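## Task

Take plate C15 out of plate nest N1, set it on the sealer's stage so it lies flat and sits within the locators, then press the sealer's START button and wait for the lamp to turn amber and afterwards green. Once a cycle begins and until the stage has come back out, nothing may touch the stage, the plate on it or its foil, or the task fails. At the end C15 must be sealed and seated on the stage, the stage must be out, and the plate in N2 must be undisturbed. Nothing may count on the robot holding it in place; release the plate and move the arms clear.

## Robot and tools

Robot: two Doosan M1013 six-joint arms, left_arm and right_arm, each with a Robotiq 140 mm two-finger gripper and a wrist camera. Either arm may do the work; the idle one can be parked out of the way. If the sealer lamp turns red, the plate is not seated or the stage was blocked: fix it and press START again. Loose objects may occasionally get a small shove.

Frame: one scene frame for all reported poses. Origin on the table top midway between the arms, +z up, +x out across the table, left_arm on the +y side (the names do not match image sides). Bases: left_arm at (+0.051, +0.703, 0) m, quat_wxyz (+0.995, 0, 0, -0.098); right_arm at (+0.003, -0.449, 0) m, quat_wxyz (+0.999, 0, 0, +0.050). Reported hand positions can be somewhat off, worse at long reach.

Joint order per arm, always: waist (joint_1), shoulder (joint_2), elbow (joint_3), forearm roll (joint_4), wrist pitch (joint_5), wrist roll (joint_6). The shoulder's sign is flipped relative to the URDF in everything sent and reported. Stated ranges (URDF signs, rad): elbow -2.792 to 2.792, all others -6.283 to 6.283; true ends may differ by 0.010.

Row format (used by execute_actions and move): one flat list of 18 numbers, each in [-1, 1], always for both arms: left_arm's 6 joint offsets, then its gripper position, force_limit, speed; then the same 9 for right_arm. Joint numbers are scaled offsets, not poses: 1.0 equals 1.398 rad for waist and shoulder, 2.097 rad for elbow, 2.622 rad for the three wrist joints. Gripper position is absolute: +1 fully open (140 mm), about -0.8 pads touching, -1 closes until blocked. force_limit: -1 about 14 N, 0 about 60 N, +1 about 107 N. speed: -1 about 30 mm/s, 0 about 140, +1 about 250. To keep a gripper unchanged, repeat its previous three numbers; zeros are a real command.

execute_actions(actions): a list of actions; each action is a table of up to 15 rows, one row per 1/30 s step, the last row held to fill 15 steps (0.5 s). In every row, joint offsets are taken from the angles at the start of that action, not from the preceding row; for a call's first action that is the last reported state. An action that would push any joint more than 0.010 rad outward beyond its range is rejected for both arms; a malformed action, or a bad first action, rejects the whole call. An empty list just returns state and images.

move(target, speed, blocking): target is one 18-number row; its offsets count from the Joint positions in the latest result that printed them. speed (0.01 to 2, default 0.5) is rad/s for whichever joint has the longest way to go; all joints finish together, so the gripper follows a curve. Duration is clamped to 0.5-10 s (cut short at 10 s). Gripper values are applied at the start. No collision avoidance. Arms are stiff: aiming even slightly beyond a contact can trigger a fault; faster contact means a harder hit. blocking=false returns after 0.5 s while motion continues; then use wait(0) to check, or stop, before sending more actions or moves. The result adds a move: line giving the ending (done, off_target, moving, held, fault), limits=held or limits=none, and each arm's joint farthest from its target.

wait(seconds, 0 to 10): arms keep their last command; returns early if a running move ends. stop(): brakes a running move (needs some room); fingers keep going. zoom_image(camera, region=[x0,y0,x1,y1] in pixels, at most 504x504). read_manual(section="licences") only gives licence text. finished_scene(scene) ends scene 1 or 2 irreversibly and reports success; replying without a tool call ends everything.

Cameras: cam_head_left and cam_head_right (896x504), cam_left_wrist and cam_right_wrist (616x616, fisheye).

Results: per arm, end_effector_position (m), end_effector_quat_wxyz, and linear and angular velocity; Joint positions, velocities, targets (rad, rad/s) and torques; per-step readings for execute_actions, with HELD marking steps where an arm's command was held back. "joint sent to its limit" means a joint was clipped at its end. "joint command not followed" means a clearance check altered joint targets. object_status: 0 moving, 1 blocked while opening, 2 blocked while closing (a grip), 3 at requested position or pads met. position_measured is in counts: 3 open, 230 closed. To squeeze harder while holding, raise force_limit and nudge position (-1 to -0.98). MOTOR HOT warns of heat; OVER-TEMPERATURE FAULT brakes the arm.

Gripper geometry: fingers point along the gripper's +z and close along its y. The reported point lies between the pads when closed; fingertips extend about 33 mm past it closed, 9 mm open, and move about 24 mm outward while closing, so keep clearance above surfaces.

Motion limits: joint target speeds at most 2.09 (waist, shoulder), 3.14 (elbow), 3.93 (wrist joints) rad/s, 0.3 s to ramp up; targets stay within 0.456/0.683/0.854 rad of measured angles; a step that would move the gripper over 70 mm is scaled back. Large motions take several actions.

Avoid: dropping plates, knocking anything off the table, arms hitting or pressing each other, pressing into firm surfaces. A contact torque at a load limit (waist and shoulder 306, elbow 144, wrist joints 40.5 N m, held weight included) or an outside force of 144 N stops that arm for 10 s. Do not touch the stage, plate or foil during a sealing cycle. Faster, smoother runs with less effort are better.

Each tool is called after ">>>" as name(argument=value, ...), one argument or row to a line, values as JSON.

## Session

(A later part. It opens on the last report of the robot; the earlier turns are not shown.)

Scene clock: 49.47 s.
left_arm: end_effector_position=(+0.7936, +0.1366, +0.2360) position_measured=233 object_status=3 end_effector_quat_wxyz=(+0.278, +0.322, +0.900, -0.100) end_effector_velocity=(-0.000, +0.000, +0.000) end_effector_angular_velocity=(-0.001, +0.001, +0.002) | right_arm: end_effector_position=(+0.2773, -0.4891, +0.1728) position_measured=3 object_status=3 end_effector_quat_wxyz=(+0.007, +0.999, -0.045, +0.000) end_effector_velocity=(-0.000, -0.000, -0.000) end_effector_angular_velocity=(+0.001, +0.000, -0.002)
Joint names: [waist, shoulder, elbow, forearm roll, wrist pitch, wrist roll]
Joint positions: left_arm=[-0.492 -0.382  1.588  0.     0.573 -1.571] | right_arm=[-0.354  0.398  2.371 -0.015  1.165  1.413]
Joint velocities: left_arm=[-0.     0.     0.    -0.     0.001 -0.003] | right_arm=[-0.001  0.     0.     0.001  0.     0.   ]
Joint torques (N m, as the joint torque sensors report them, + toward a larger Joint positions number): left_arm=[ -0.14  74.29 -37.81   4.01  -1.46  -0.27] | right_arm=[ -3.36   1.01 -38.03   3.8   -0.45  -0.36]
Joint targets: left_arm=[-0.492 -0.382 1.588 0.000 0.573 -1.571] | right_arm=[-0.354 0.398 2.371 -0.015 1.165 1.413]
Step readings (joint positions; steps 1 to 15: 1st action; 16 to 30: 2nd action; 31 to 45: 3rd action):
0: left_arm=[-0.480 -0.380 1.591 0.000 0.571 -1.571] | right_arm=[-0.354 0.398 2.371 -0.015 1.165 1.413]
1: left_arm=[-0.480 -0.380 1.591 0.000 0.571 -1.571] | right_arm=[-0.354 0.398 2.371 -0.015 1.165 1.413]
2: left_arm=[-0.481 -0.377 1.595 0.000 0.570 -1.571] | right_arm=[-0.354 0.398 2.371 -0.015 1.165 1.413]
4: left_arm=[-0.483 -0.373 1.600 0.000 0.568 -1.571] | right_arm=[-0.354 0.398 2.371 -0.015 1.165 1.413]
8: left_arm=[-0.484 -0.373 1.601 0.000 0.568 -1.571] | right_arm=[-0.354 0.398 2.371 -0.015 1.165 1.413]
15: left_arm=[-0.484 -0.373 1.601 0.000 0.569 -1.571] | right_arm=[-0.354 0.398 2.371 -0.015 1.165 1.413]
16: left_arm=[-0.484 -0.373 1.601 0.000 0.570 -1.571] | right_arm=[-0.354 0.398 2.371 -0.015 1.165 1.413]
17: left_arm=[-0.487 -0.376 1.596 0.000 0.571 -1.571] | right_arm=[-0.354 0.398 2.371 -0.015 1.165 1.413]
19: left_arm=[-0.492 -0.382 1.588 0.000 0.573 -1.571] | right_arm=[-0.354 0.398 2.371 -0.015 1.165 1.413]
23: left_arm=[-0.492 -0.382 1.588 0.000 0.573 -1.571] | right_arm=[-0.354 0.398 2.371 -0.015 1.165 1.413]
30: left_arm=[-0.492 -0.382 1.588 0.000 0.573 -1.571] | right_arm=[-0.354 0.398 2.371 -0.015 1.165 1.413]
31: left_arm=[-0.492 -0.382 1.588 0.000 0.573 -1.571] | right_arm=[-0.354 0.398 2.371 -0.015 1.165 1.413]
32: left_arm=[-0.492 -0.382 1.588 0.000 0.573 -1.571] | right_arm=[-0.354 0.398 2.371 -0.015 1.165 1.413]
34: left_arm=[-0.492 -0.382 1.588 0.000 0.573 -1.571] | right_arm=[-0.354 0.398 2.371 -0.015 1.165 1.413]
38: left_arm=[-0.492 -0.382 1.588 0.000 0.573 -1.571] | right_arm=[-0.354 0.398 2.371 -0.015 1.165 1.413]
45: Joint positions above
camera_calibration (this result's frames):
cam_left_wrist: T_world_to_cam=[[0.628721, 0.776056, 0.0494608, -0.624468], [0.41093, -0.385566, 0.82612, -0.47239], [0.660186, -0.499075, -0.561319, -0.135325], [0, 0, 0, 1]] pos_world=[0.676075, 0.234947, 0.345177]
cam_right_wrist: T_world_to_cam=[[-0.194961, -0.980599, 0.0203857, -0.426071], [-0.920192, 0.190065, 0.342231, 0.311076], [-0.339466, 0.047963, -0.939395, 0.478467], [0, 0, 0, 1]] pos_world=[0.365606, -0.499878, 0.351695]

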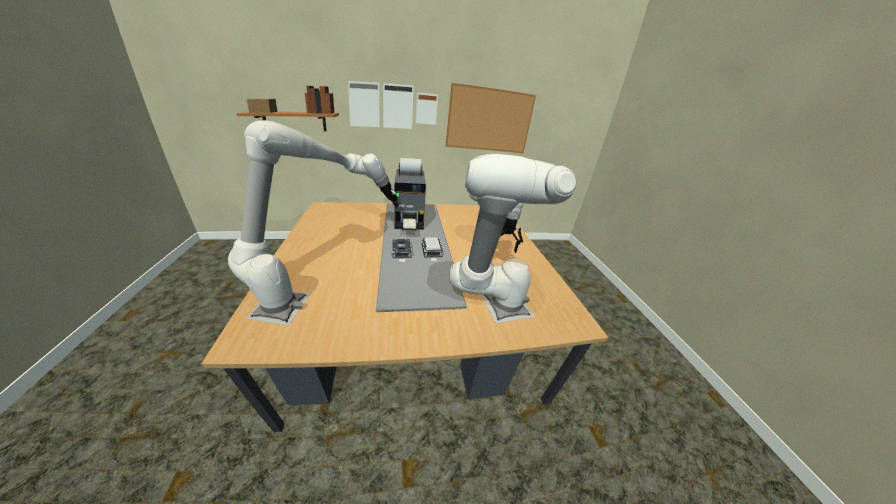

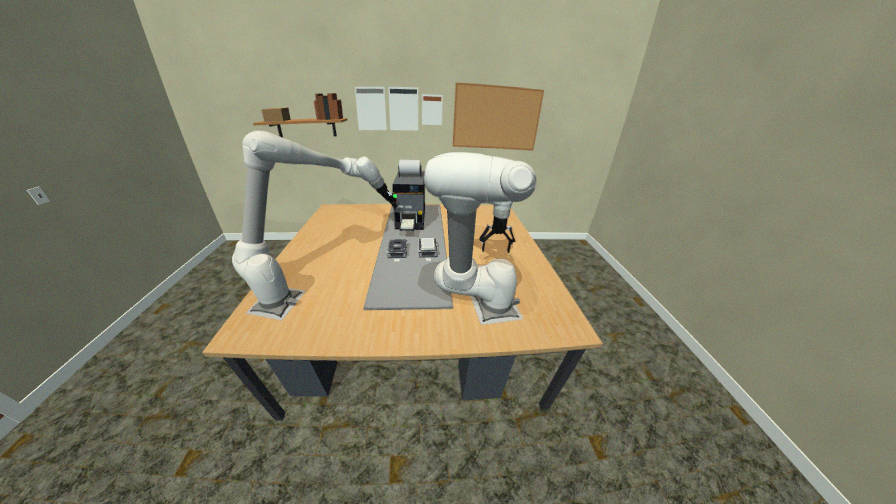

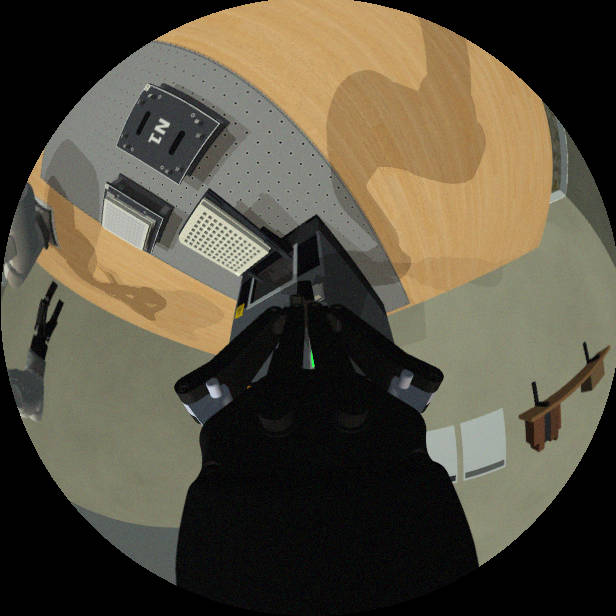

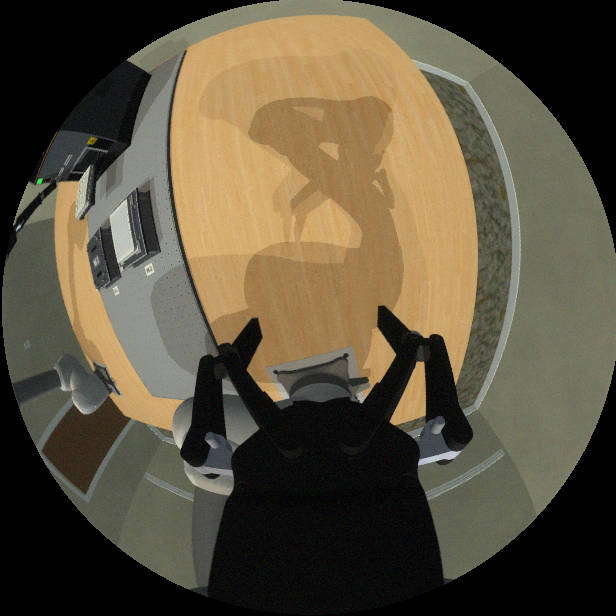

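>>> execute_actions(
  actions=[
    [[0.0055,-0.0014,0.0136,0,-0.0116,0,-1,0,0.5,0,0,0,0,0,0,1,0,0]],
    [[0,0,0,0,0,0,-1,0,0.5,0,0,0,0,0,0,1,0,0]],
  ],
)

>>> zoom_image(
  camera="cam_left_wrist",
  region=[260, 250, 360, 330],
)

>>> zoom_image(
  camera="cam_head_right",
  region=[370, 170, 430, 230],
)

Scene clock: 53.07 s.
left_arm: end_effector_position=(+0.7935, +0.1459, +0.2199) position_measured=233 object_status=3 end_effector_quat_wxyz=(+0.278, +0.319, +0.901, -0.099) end_effector_velocity=(+0.000, -0.000, +0.001) end_effector_angular_velocity=(-0.000, -0.002, -0.001) | right_arm: end_effector_position=(+0.2773, -0.4891, +0.1728) position_measured=3 object_status=3 end_effector_quat_wxyz=(+0.007, +0.999, -0.045, +0.000) end_effector_velocity=(-0.000, +0.000, -0.000) end_effector_angular_velocity=(-0.000, +0.000, +0.001)
Joint names: [waist, shoulder, elbow, forearm roll, wrist pitch, wrist roll]
Joint positions: left_arm=[-0.485 -0.384  1.616  0.     0.543 -1.571] | right_arm=[-0.354  0.398  2.371 -0.015  1.165  1.413]
Joint velocities: left_arm=[-0.     0.001 -0.     0.    -0.     0.001] | right_arm=[ 0.001 -0.     0.    -0.     0.     0.   ]
Joint torques (N m, as the joint torque sensors report them, + toward a larger Joint positions number): left_arm=[  0.55  75.8  -38.72   4.3   -2.1   -0.26] | right_arm=[ -2.62   0.22 -38.08   3.91  -0.32  -0.21]
Joint targets: left_arm=[-0.485 -0.384 1.616 0.000 0.543 -1.571] | right_arm=[-0.354 0.398 2.371 -0.015 1.165 1.413]
Step readings (joint positions; steps 1 to 15: 1st action; 16 to 30: 2nd action):
0: left_arm=[-0.492 -0.382 1.588 0.000 0.573 -1.571] | right_arm=[-0.354 0.398 2.371 -0.015 1.165 1.413]
1: left_arm=[-0.492 -0.382 1.588 0.000 0.573 -1.571] | right_arm=[-0.354 0.398 2.371 -0.015 1.165 1.413]
2: left_arm=[-0.491 -0.382 1.593 0.000 0.568 -1.571] | right_arm=[-0.354 0.398 2.371 -0.015 1.165 1.413]
4: left_arm=[-0.485 -0.384 1.614 0.000 0.546 -1.571] | right_arm=[-0.354 0.398 2.371 -0.015 1.165 1.413]
8: left_arm=[-0.485 -0.384 1.616 0.000 0.543 -1.571] | right_arm=[-0.354 0.398 2.371 -0.015 1.165 1.413]
15: left_arm=[-0.485 -0.384 1.616 0.000 0.543 -1.571] | right_arm=[-0.354 0.398 2.371 -0.015 1.165 1.413]
16: left_arm=[-0.485 -0.384 1.616 0.000 0.543 -1.571] | right_arm=[-0.354 0.398 2.371 -0.015 1.165 1.413]
17: left_arm=[-0.485 -0.384 1.616 0.000 0.543 -1.571] | right_arm=[-0.354 0.398 2.371 -0.015 1.165 1.413]
19: left_arm=[-0.485 -0.384 1.616 0.000 0.543 -1.571] | right_arm=[-0.354 0.398 2.371 -0.015 1.165 1.413]
23: left_arm=[-0.485 -0.384 1.616 0.000 0.543 -1.571] | right_arm=[-0.354 0.398 2.371 -0.015 1.165 1.413]
30: Joint positions above
camera_calibration (this result's frames):
cam_left_wrist: T_world_to_cam=[[0.622746, 0.780859, 0.0494599, -0.626799], [0.41393, -0.382439, 0.826077, -0.458291], [0.663965, -0.493963, -0.561383, -0.14332], [0, 0, 0, 1]] pos_world=[0.675196, 0.243379, 0.329127]
cam_right_wrist: T_world_to_cam=[[-0.194961, -0.980599, 0.0203856, -0.426071], [-0.920192, 0.190065, 0.342231, 0.311076], [-0.339466, 0.047963, -0.939395, 0.478467], [0, 0, 0, 1]] pos_world=[0.365606, -0.499878, 0.351695]

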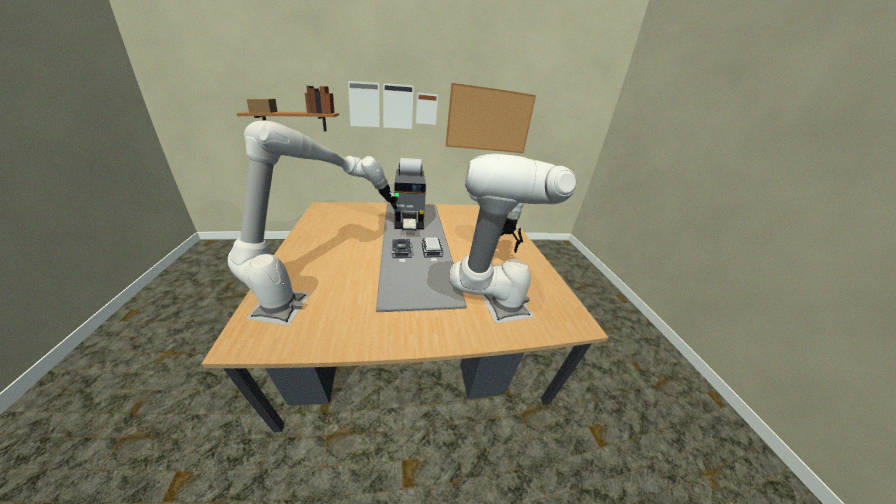

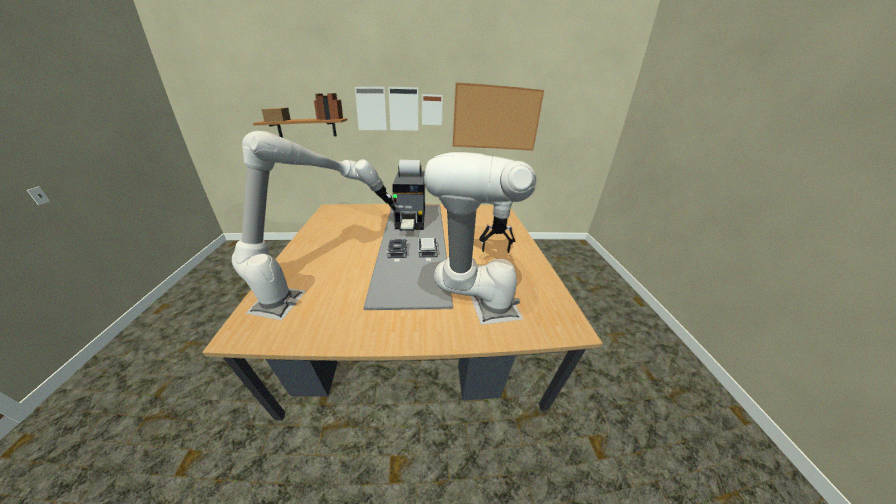

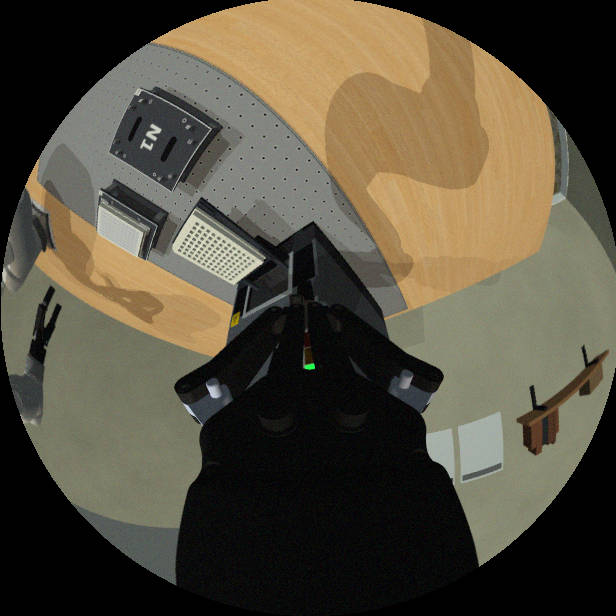

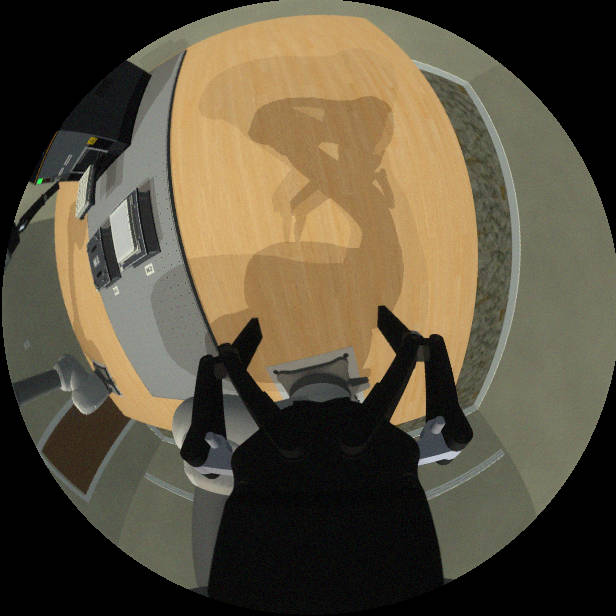

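Region (260, 250, 360, 330) of cam_left_wrist's 616x616 image, scaled by 5.040, with more detail than that image has; it fills the top 403 rows of this view, and the rest is white.

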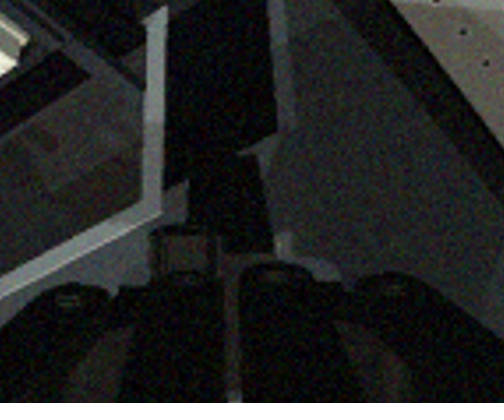

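Region (370, 170, 430, 230) of cam_head_right's 896x504 image, scaled by 8.400, with more detail than that image has.

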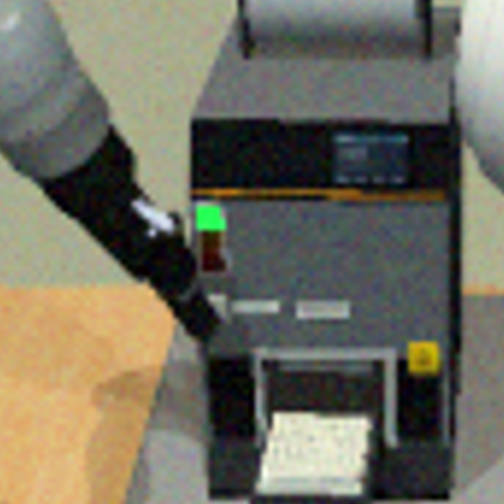

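>>> execute_actions(
  actions=[
    [[0.0026,-0.0016,-0.0062,0,0.0041,0,-1,0,0.5,0,0,0,0,0,0,1,0,0]],
    [[0.0016,-0.0024,-0.0022,0,0.0005,0,-1,0,0.5,0,0,0,0,0,0,1,0,0]],
    [[0.0016,-0.0024,-0.0022,0,0.0005,0,-1,0,0.5,0,0,0,0,0,0,1,0,0]],
  ],
)

>>> zoom_image(
  camera="cam_head_right",
  region=[370, 170, 430, 230],
)

Scene clock: 65.17 s.
left_arm: end_effector_position=(+0.7992, +0.1462, +0.2244) position_measured=233 object_status=3 end_effector_quat_wxyz=(+0.275, +0.316, +0.903, -0.099) end_effector_velocity=(+0.000, -0.000, -0.001) end_effector_angular_velocity=(+0.000, +0.000, +0.000) | right_arm: end_effector_position=(+0.2773, -0.4891, +0.1728) position_measured=3 object_status=3 end_effector_quat_wxyz=(+0.007, +0.999, -0.045, +0.000) end_effector_velocity=(-0.000, +0.000, -0.000) end_effector_angular_velocity=(+0.001, +0.000, -0.001)
Joint names: [waist, shoulder, elbow, forearm roll, wrist pitch, wrist roll]
Joint positions: left_arm=[-0.48  -0.389  1.598 -0.004  0.561 -1.571] | right_arm=[-0.354  0.398  2.371 -0.015  1.165  1.413]
Joint velocities: left_arm=[-0.    -0.001  0.    -0.    -0.    -0.   ] | right_arm=[-0.001 -0.     0.     0.001  0.     0.   ]
Joint torques (N m, as the joint torque sensors report them, + toward a larger Joint positions number): left_arm=[ 16.55  63.32 -41.95   7.44  -6.27  -0.25] | right_arm=[ -2.35   0.66 -37.89   3.89  -0.39  -0.23]
Joint targets: left_arm=[-0.480 -0.389 1.598 -0.004 0.561 -1.571] | right_arm=[-0.354 0.398 2.371 -0.015 1.165 1.413]
FORCE FAULT: contact force on the left arm reached its limit, and that arm stopped for 10 seconds. The contact can be on any part of that arm, not only on its tool. That time counts as 19 of the actions that you can send in this scene. That arm's remaining commands of this call were not run. That arm holds still and accepts commands again. Move the arm away from the contact; if what it grips holds it there, let go first. Pushing or pulling that hard again can fault the arm again.
Step readings (joint positions; steps 1 to 15: 1st action; 16 to 30: 2nd action; 31 to 45: 3rd action):
0: left_arm=[-0.485 -0.384 1.616 0.000 0.543 -1.571] | right_arm=[-0.354 0.398 2.371 -0.015 1.165 1.413]
1: left_arm=[-0.485 -0.384 1.616 0.000 0.543 -1.571] | right_arm=[-0.354 0.398 2.371 -0.015 1.165 1.413]
2: left_arm=[-0.483 -0.385 1.612 0.000 0.546 -1.571] | right_arm=[-0.354 0.398 2.371 -0.015 1.165 1.413]
4: left_arm=[-0.481 -0.386 1.604 0.000 0.553 -1.571] | right_arm=[-0.354 0.398 2.371 -0.015 1.165 1.413]
8: left_arm=[-0.481 -0.386 1.603 0.000 0.553 -1.571] | right_arm=[-0.354 0.398 2.371 -0.015 1.165 1.413]
15: left_arm=[-0.481 -0.386 1.603 0.000 0.553 -1.571] | right_arm=[-0.354 0.398 2.371 -0.015 1.165 1.413]
16: left_arm=[-0.481 -0.386 1.603 0.000 0.554 -1.571] | right_arm=[-0.354 0.398 2.371 -0.015 1.165 1.413]
17: left_arm=[-0.480 -0.388 1.601 0.000 0.555 -1.571] | right_arm=[-0.354 0.398 2.371 -0.015 1.165 1.413]
19: left_arm=[-0.479 -0.389 1.599 -0.000 0.556 -1.571] | right_arm=[-0.354 0.398 2.371 -0.015 1.165 1.413]
23: left_arm=[-0.479 -0.390 1.599 -0.000 0.556 -1.571] | right_arm=[-0.354 0.398 2.371 -0.015 1.165 1.413]
30: left_arm=[-0.479 -0.390 1.599 -0.000 0.555 -1.571] | right_arm=[-0.354 0.398 2.371 -0.015 1.165 1.413]
31: left_arm=[-0.479 -0.390 1.598 -0.000 0.555 -1.571] | right_arm=[-0.354 0.398 2.371 -0.015 1.165 1.413]
32: left_arm=[-0.478 -0.391 1.597 -0.001 0.556 -1.571] | right_arm=[-0.354 0.398 2.371 -0.015 1.165 1.413]
34: left_arm=[-0.479 -0.390 1.598 -0.003 0.560 -1.571] | right_arm=[-0.354 0.398 2.371 -0.015 1.165 1.413]
38: left_arm=[-0.480 -0.389 1.598 -0.004 0.561 -1.571] | right_arm=[-0.354 0.398 2.371 -0.015 1.165 1.413]
45: left_arm=[-0.480 -0.389 1.598 -0.004 0.561 -1.571] | right_arm=[-0.354 0.398 2.371 -0.015 1.165 1.413]
camera_calibration (this result's frames):
cam_left_wrist: T_world_to_cam=[[0.617824, 0.784998, 0.0455083, -0.626602], [0.422131, -0.379949, 0.82307, -0.470483], [0.663399, -0.489302, -0.566114, -0.143621], [0, 0, 0, 1]] pos_world=[0.681013, 0.242848, 0.33445]
cam_right_wrist: T_world_to_cam=[[-0.194961, -0.980599, 0.0203857, -0.426071], [-0.920192, 0.190065, 0.342231, 0.311076], [-0.339467, 0.0479629, -0.939395, 0.478467], [0, 0, 0, 1]] pos_world=[0.365606, -0.499878, 0.351695]

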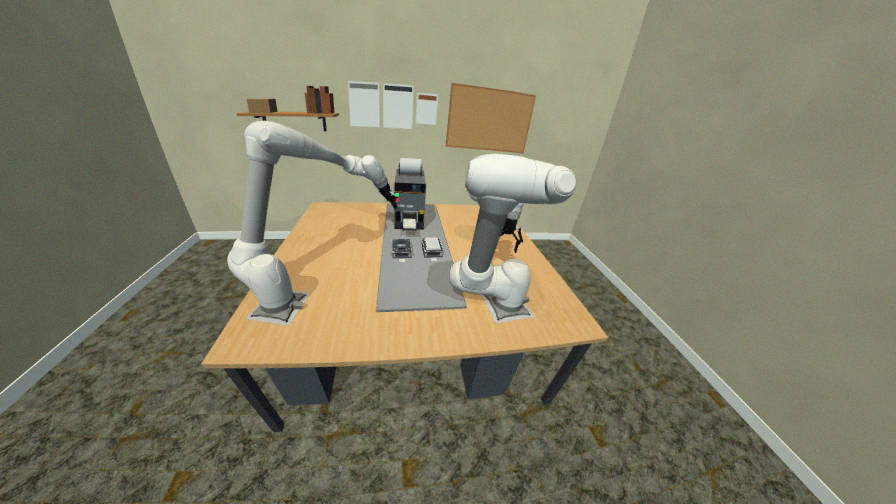

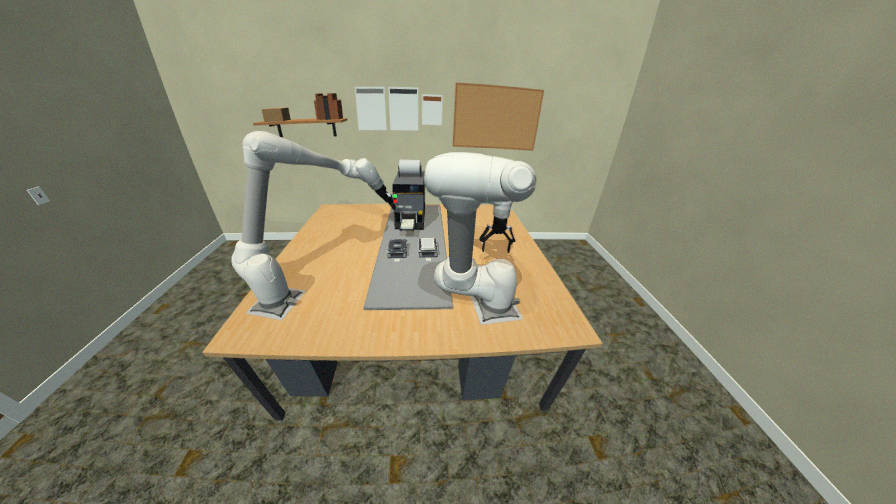

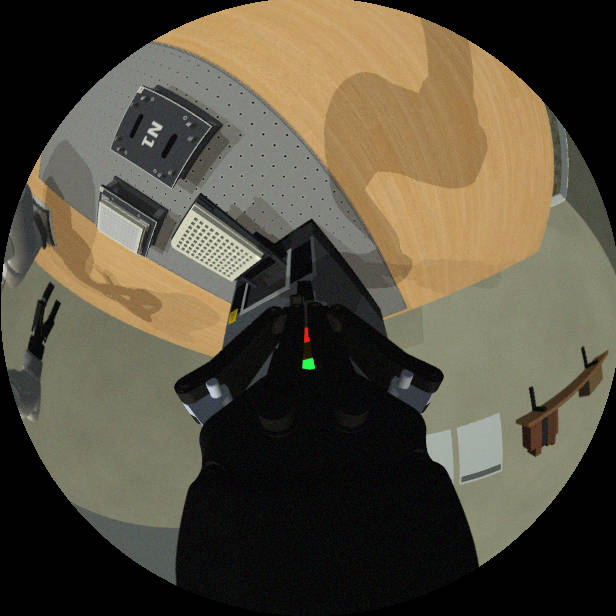

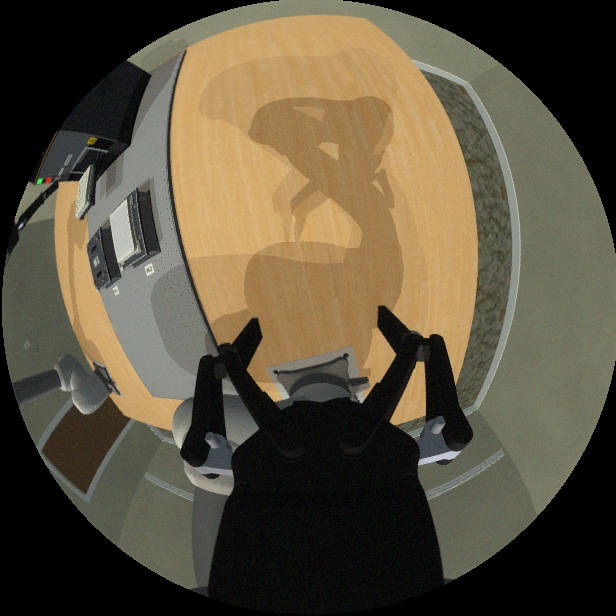

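Region (370, 170, 430, 230) of cam_head_right's 896x504 image, scaled by 8.400, with more detail than that image has.

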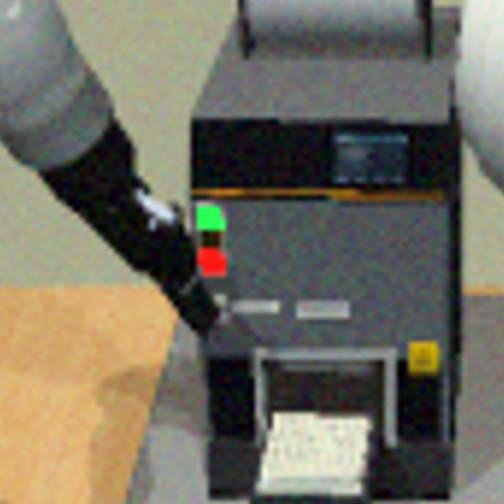

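>>> move(
  target=[-0.037,0.083,0.0386,0.0015,0.011,0,-1,0,0.5,0,0,0,0,0,0,1,0,0],
  speed=0.3,
)

>>> move(
  target=[-0.0708,-0.261,-0.3066,0,0.3356,-0.299,-1,0,0.5,0,0,0,0,0,0,1,0,0],
  speed=0.8,
)

>>> execute_actions(
  actions=[
    [[0,0,0,0,0,0,0.5,-0.3,0.5,0,0,0,0,0,0,1,0,0]],
  ],
)

>>> zoom_image(
  camera="cam_left_wrist",
  region=[230, 220, 370, 350],
)

>>> zoom_image(
  camera="cam_head_left",
  region=[390, 200, 430, 240],
)

Scene clock: 66.77 s.
left_arm: end_effector_position=(+0.7261, +0.1478, +0.2670) position_measured=233 object_status=3 end_effector_quat_wxyz=(+0.276, +0.340, +0.893, -0.105) end_effector_velocity=(-0.000, +0.000, +0.000) end_effector_angular_velocity=(+0.001, +0.000, -0.000) | right_arm: end_effector_position=(+0.2773, -0.4891, +0.1728) position_measured=3 object_status=3 end_effector_quat_wxyz=(+0.007, +0.999, -0.045, +0.000) end_effector_velocity=(+0.000, +0.000, +0.000) end_effector_angular_velocity=(-0.000, -0.000, +0.002)
Joint names: [waist, shoulder, elbow, forearm roll, wrist pitch, wrist roll]
Joint positions: left_arm=[-0.531 -0.273  1.679 -0.     0.59  -1.571] | right_arm=[-0.354  0.398  2.371 -0.015  1.165  1.413]
Joint velocities: left_arm=[-0.     0.001  0.     0.001  0.002 -0.001] | right_arm=[ 0.001  0.    -0.    -0.     0.    -0.   ]
Joint torques (N m, as the joint torque sensors report them, + toward a larger Joint positions number): left_arm=[ -1.31  63.89 -37.98   4.    -1.06  -0.13] | right_arm=[ -2.9    0.24 -37.76   3.7   -0.38  -0.21]
Joint targets: left_arm=[-0.531 -0.273 1.679 -0.000 0.590 -1.571] | right_arm=[-0.354 0.398 2.371 -0.015 1.165 1.413]
move: done; limits=none; left_arm: farthest joint: the waist, 0.000 radians from its target (0.052 radians at the start); right_arm: farthest joint: the waist, 0.000 radians from its target (0.000 radians at the start)
camera_calibration (this result's frames):
cam_left_wrist: T_world_to_cam=[[0.658433, 0.75104, 0.0490448, -0.610018], [0.39549, -0.400694, 0.826458, -0.452557], [0.640355, -0.52477, -0.560858, -0.0496492], [0, 0, 0, 1]] pos_world=[0.612431, 0.250757, 0.376091]
cam_right_wrist: T_world_to_cam=[[-0.194961, -0.980599, 0.0203856, -0.426071], [-0.920192, 0.190065, 0.342231, 0.311076], [-0.339466, 0.0479629, -0.939395, 0.478467], [0, 0, 0, 1]] pos_world=[0.365606, -0.499878, 0.351695]

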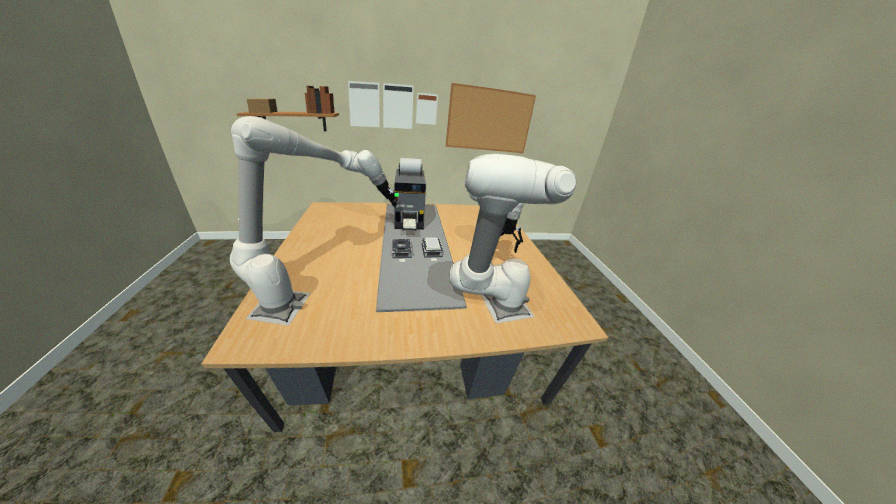

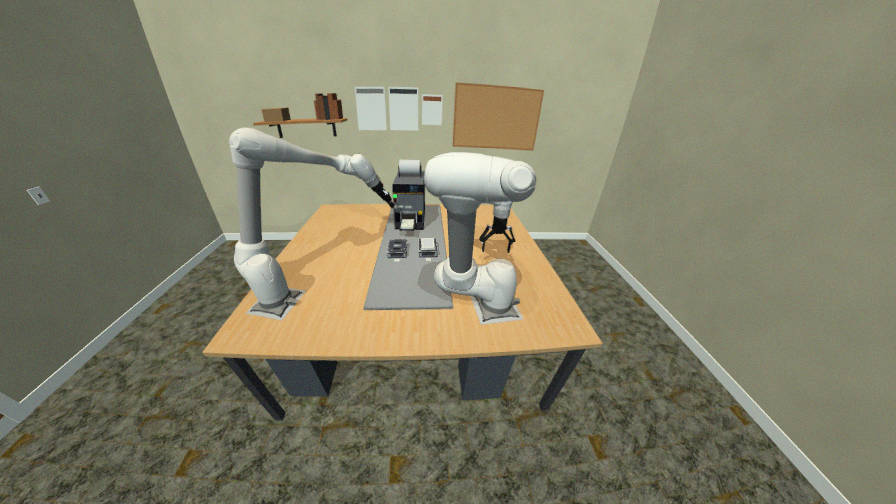

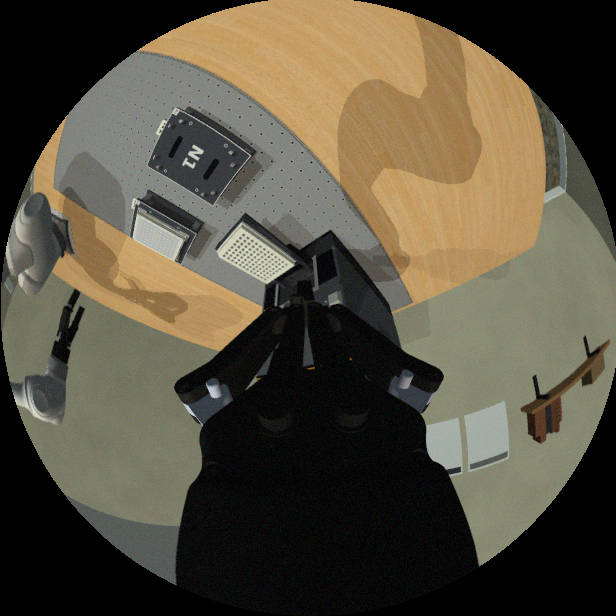

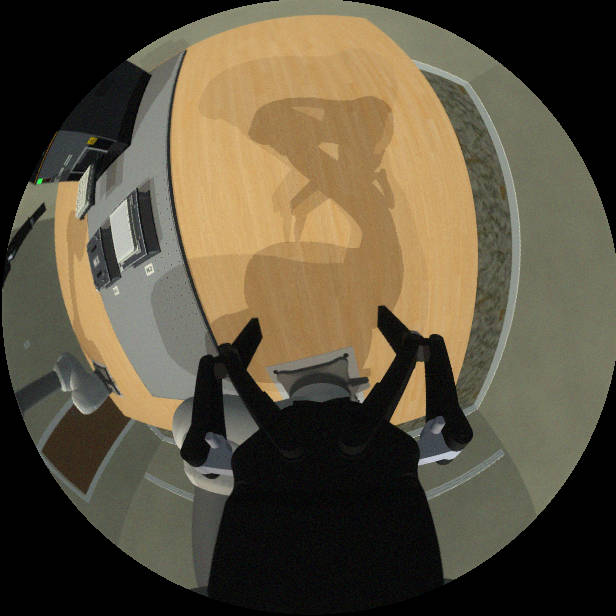

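Scene clock: 68.30 s.
left_arm: end_effector_position=(+0.7023, +0.0464, +0.2604) position_measured=233 object_status=3 end_effector_quat_wxyz=(-0.001, +0.021, +1.000, +0.001) end_effector_velocity=(-0.000, -0.000, -0.000) end_effector_angular_velocity=(+0.000, +0.001, -0.000) | right_arm: end_effector_position=(+0.2773, -0.4891, +0.1728) position_measured=3 object_status=3 end_effector_quat_wxyz=(+0.007, +0.999, -0.045, +0.000) end_effector_velocity=(-0.000, -0.000, -0.000) end_effector_angular_velocity=(+0.000, -0.000, -0.001)
Joint names: [waist, shoulder, elbow, forearm roll, wrist pitch, wrist roll]
Joint positions: left_arm=[-0.63  -0.638  1.036 -0.     1.47  -2.355] | right_arm=[-0.354  0.398  2.371 -0.015  1.165  1.413]
Joint velocities: left_arm=[-0.    -0.001 -0.    -0.001  0.001  0.   ] | right_arm=[-0.001  0.     0.     0.    -0.    -0.   ]
Joint torques (N m, as the joint torque sensors report them, + toward a larger Joint positions number): left_arm=[ -1.6   98.96 -38.84   4.53   0.3   -0.1 ] | right_arm=[ -3.26   0.7  -37.77   3.85  -0.48  -0.26]
Joint targets: left_arm=[-0.630 -0.638 1.036 -0.000 1.470 -2.355] | right_arm=[-0.354 0.398 2.371 -0.015 1.165 1.413]
move: done; limits=none; left_arm: farthest joint: the waist, 0.000 radians from its target (0.099 radians at the start); right_arm: farthest joint: the waist, 0.000 radians from its target (0.000 radians at the start)
camera_calibration (this result's frames):
cam_left_wrist: T_world_to_cam=[[0.0642243, 0.99685, 0.0465399, -0.111297], [0.928343, -0.076791, 0.363708, -0.747111], [0.366136, 0.0198461, -0.93035, 0.17226], [0, 0, 0, 1]] pos_world=[0.637652, 0.0501563, 0.437171]
cam_right_wrist: T_world_to_cam=[[-0.194961, -0.980599, 0.0203856, -0.426071], [-0.920192, 0.190065, 0.342231, 0.311076], [-0.339466, 0.0479629, -0.939395, 0.478467], [0, 0, 0, 1]] pos_world=[0.365606, -0.499878, 0.351695]

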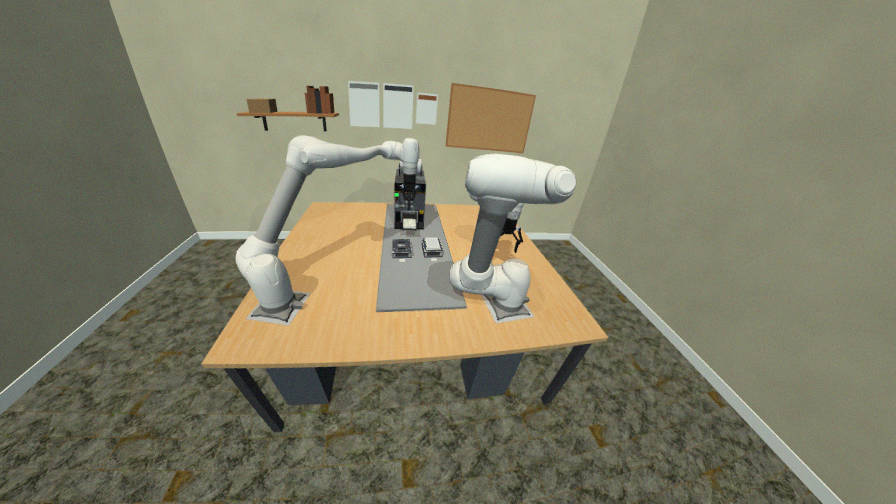

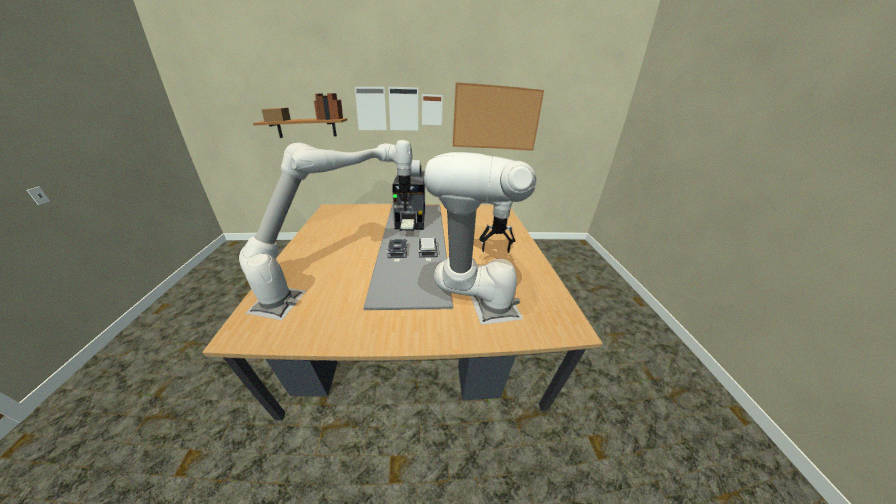

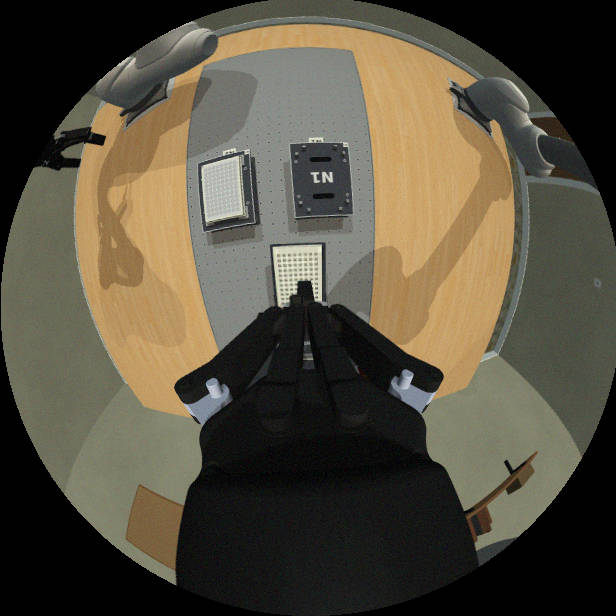

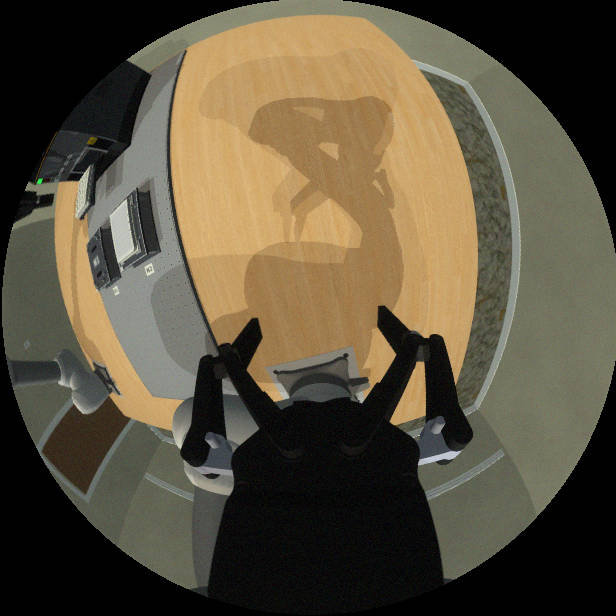

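Scene clock: 68.80 s.
left_arm: end_effector_position=(+0.7023, +0.0464, +0.2604) position_measured=91 object_status=0 end_effector_quat_wxyz=(-0.001, +0.021, +1.000, +0.001) end_effector_velocity=(-0.000, +0.000, +0.000) end_effector_angular_velocity=(+0.000, +0.001, -0.001) | right_arm: end_effector_position=(+0.2773, -0.4891, +0.1728) position_measured=3 object_status=3 end_effector_quat_wxyz=(+0.007, +0.999, -0.045, +0.000) end_effector_velocity=(+0.000, -0.000, -0.000) end_effector_angular_velocity=(+0.000, +0.000, -0.002)
Joint names: [waist, shoulder, elbow, forearm roll, wrist pitch, wrist roll]
Joint positions: left_arm=[-0.63  -0.638  1.036 -0.     1.47  -2.355] | right_arm=[-0.354  0.398  2.371 -0.015  1.165  1.413]
Joint velocities: left_arm=[-0.     0.     0.    -0.     0.001  0.001] | right_arm=[-0.002 -0.    -0.     0.    -0.    -0.   ]
Joint torques (N m, as the joint torque sensors report them, + toward a larger Joint positions number): left_arm=[ -0.21  98.94 -39.52   4.4    0.27  -0.09] | right_arm=[ -2.94   0.6  -37.53   3.9   -0.55  -0.33]
Joint targets: left_arm=[-0.630 -0.638 1.036 -0.000 1.470 -2.355] | right_arm=[-0.354 0.398 2.371 -0.015 1.165 1.413]
Step readings (joint positions):
0: left_arm=[-0.630 -0.638 1.036 -0.000 1.470 -2.355] | right_arm=[-0.354 0.398 2.371 -0.015 1.165 1.413]
1: left_arm=[-0.630 -0.638 1.036 -0.000 1.470 -2.355] | right_arm=[-0.354 0.398 2.371 -0.015 1.165 1.413]
2: left_arm=[-0.630 -0.638 1.036 -0.000 1.470 -2.355] | right_arm=[-0.354 0.398 2.371 -0.015 1.165 1.413]
4: left_arm=[-0.630 -0.638 1.036 -0.000 1.470 -2.355] | right_arm=[-0.354 0.398 2.371 -0.015 1.165 1.413]
8: left_arm=[-0.630 -0.638 1.036 -0.000 1.470 -2.355] | right_arm=[-0.354 0.398 2.371 -0.015 1.165 1.413]
15: Joint positions above
camera_calibration (this result's frames):
cam_left_wrist: T_world_to_cam=[[0.0642243, 0.996849, 0.0465502, -0.111293], [0.928346, -0.0767946, 0.363697, -0.747104], [0.366126, 0.0198565, -0.930353, 0.172262], [0, 0, 0, 1]] pos_world=[0.63765, 0.0501483, 0.437165]
cam_right_wrist: T_world_to_cam=[[-0.194961, -0.980599, 0.0203857, -0.426071], [-0.920192, 0.190065, 0.342231, 0.311076], [-0.339466, 0.0479629, -0.939395, 0.478467], [0, 0, 0, 1]] pos_world=[0.365606, -0.499878, 0.351695]

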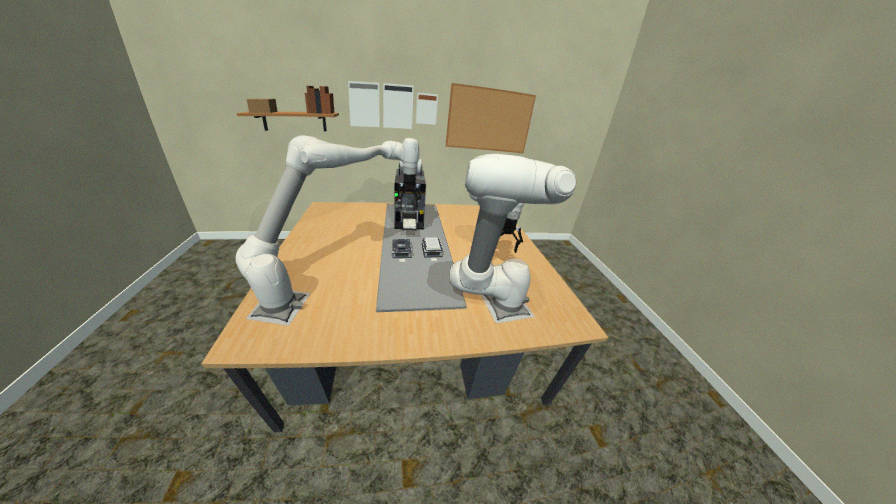

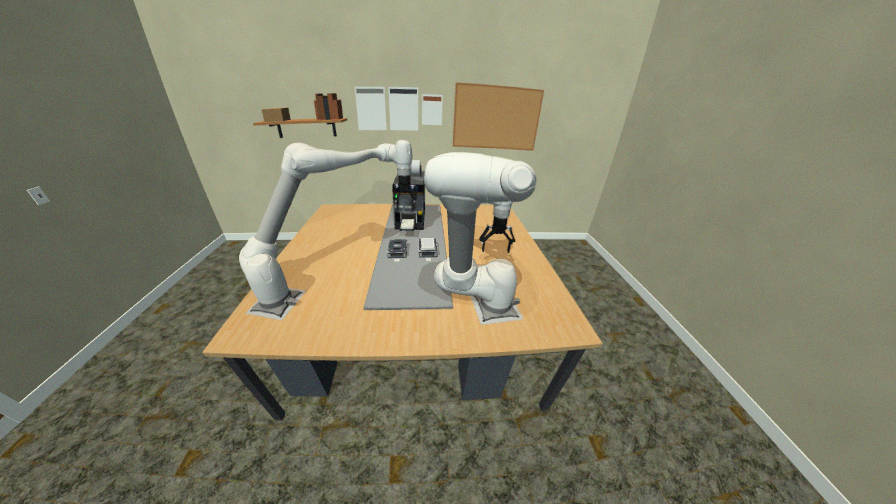

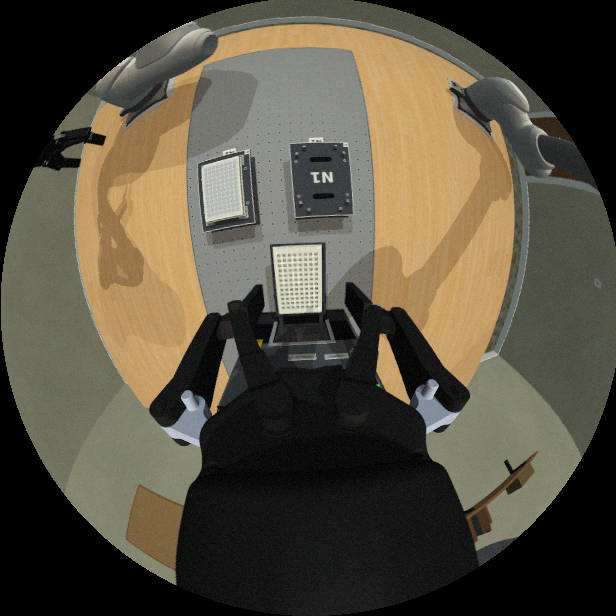

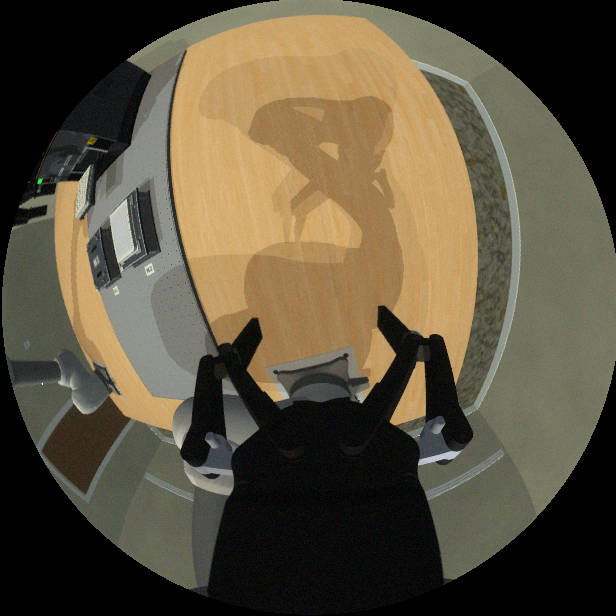

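Region (230, 220, 370, 350) of cam_left_wrist's 616x616 image, scaled by 3.600, with more detail than that image has; it fills the top 468 rows of this view, and the rest is white.

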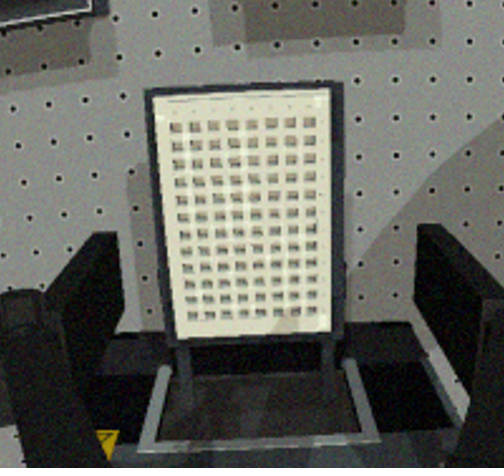

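Region (390, 200, 430, 240) of cam_head_left's 896x504 image, scaled by 12.600, with more detail than that image has.

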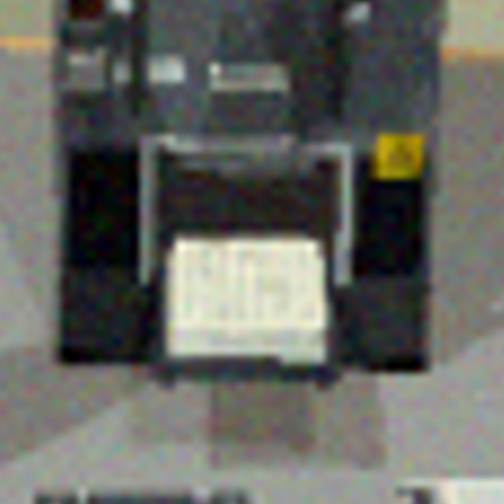

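>>> zoom_image(
  camera="cam_right_wrist",
  region=[50, 130, 130, 250],
)

Region (50, 130, 130, 250) of cam_right_wrist's 616x616 image, scaled by 4.200, with more detail than that image has.

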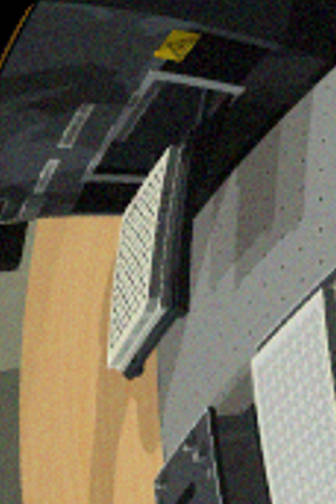

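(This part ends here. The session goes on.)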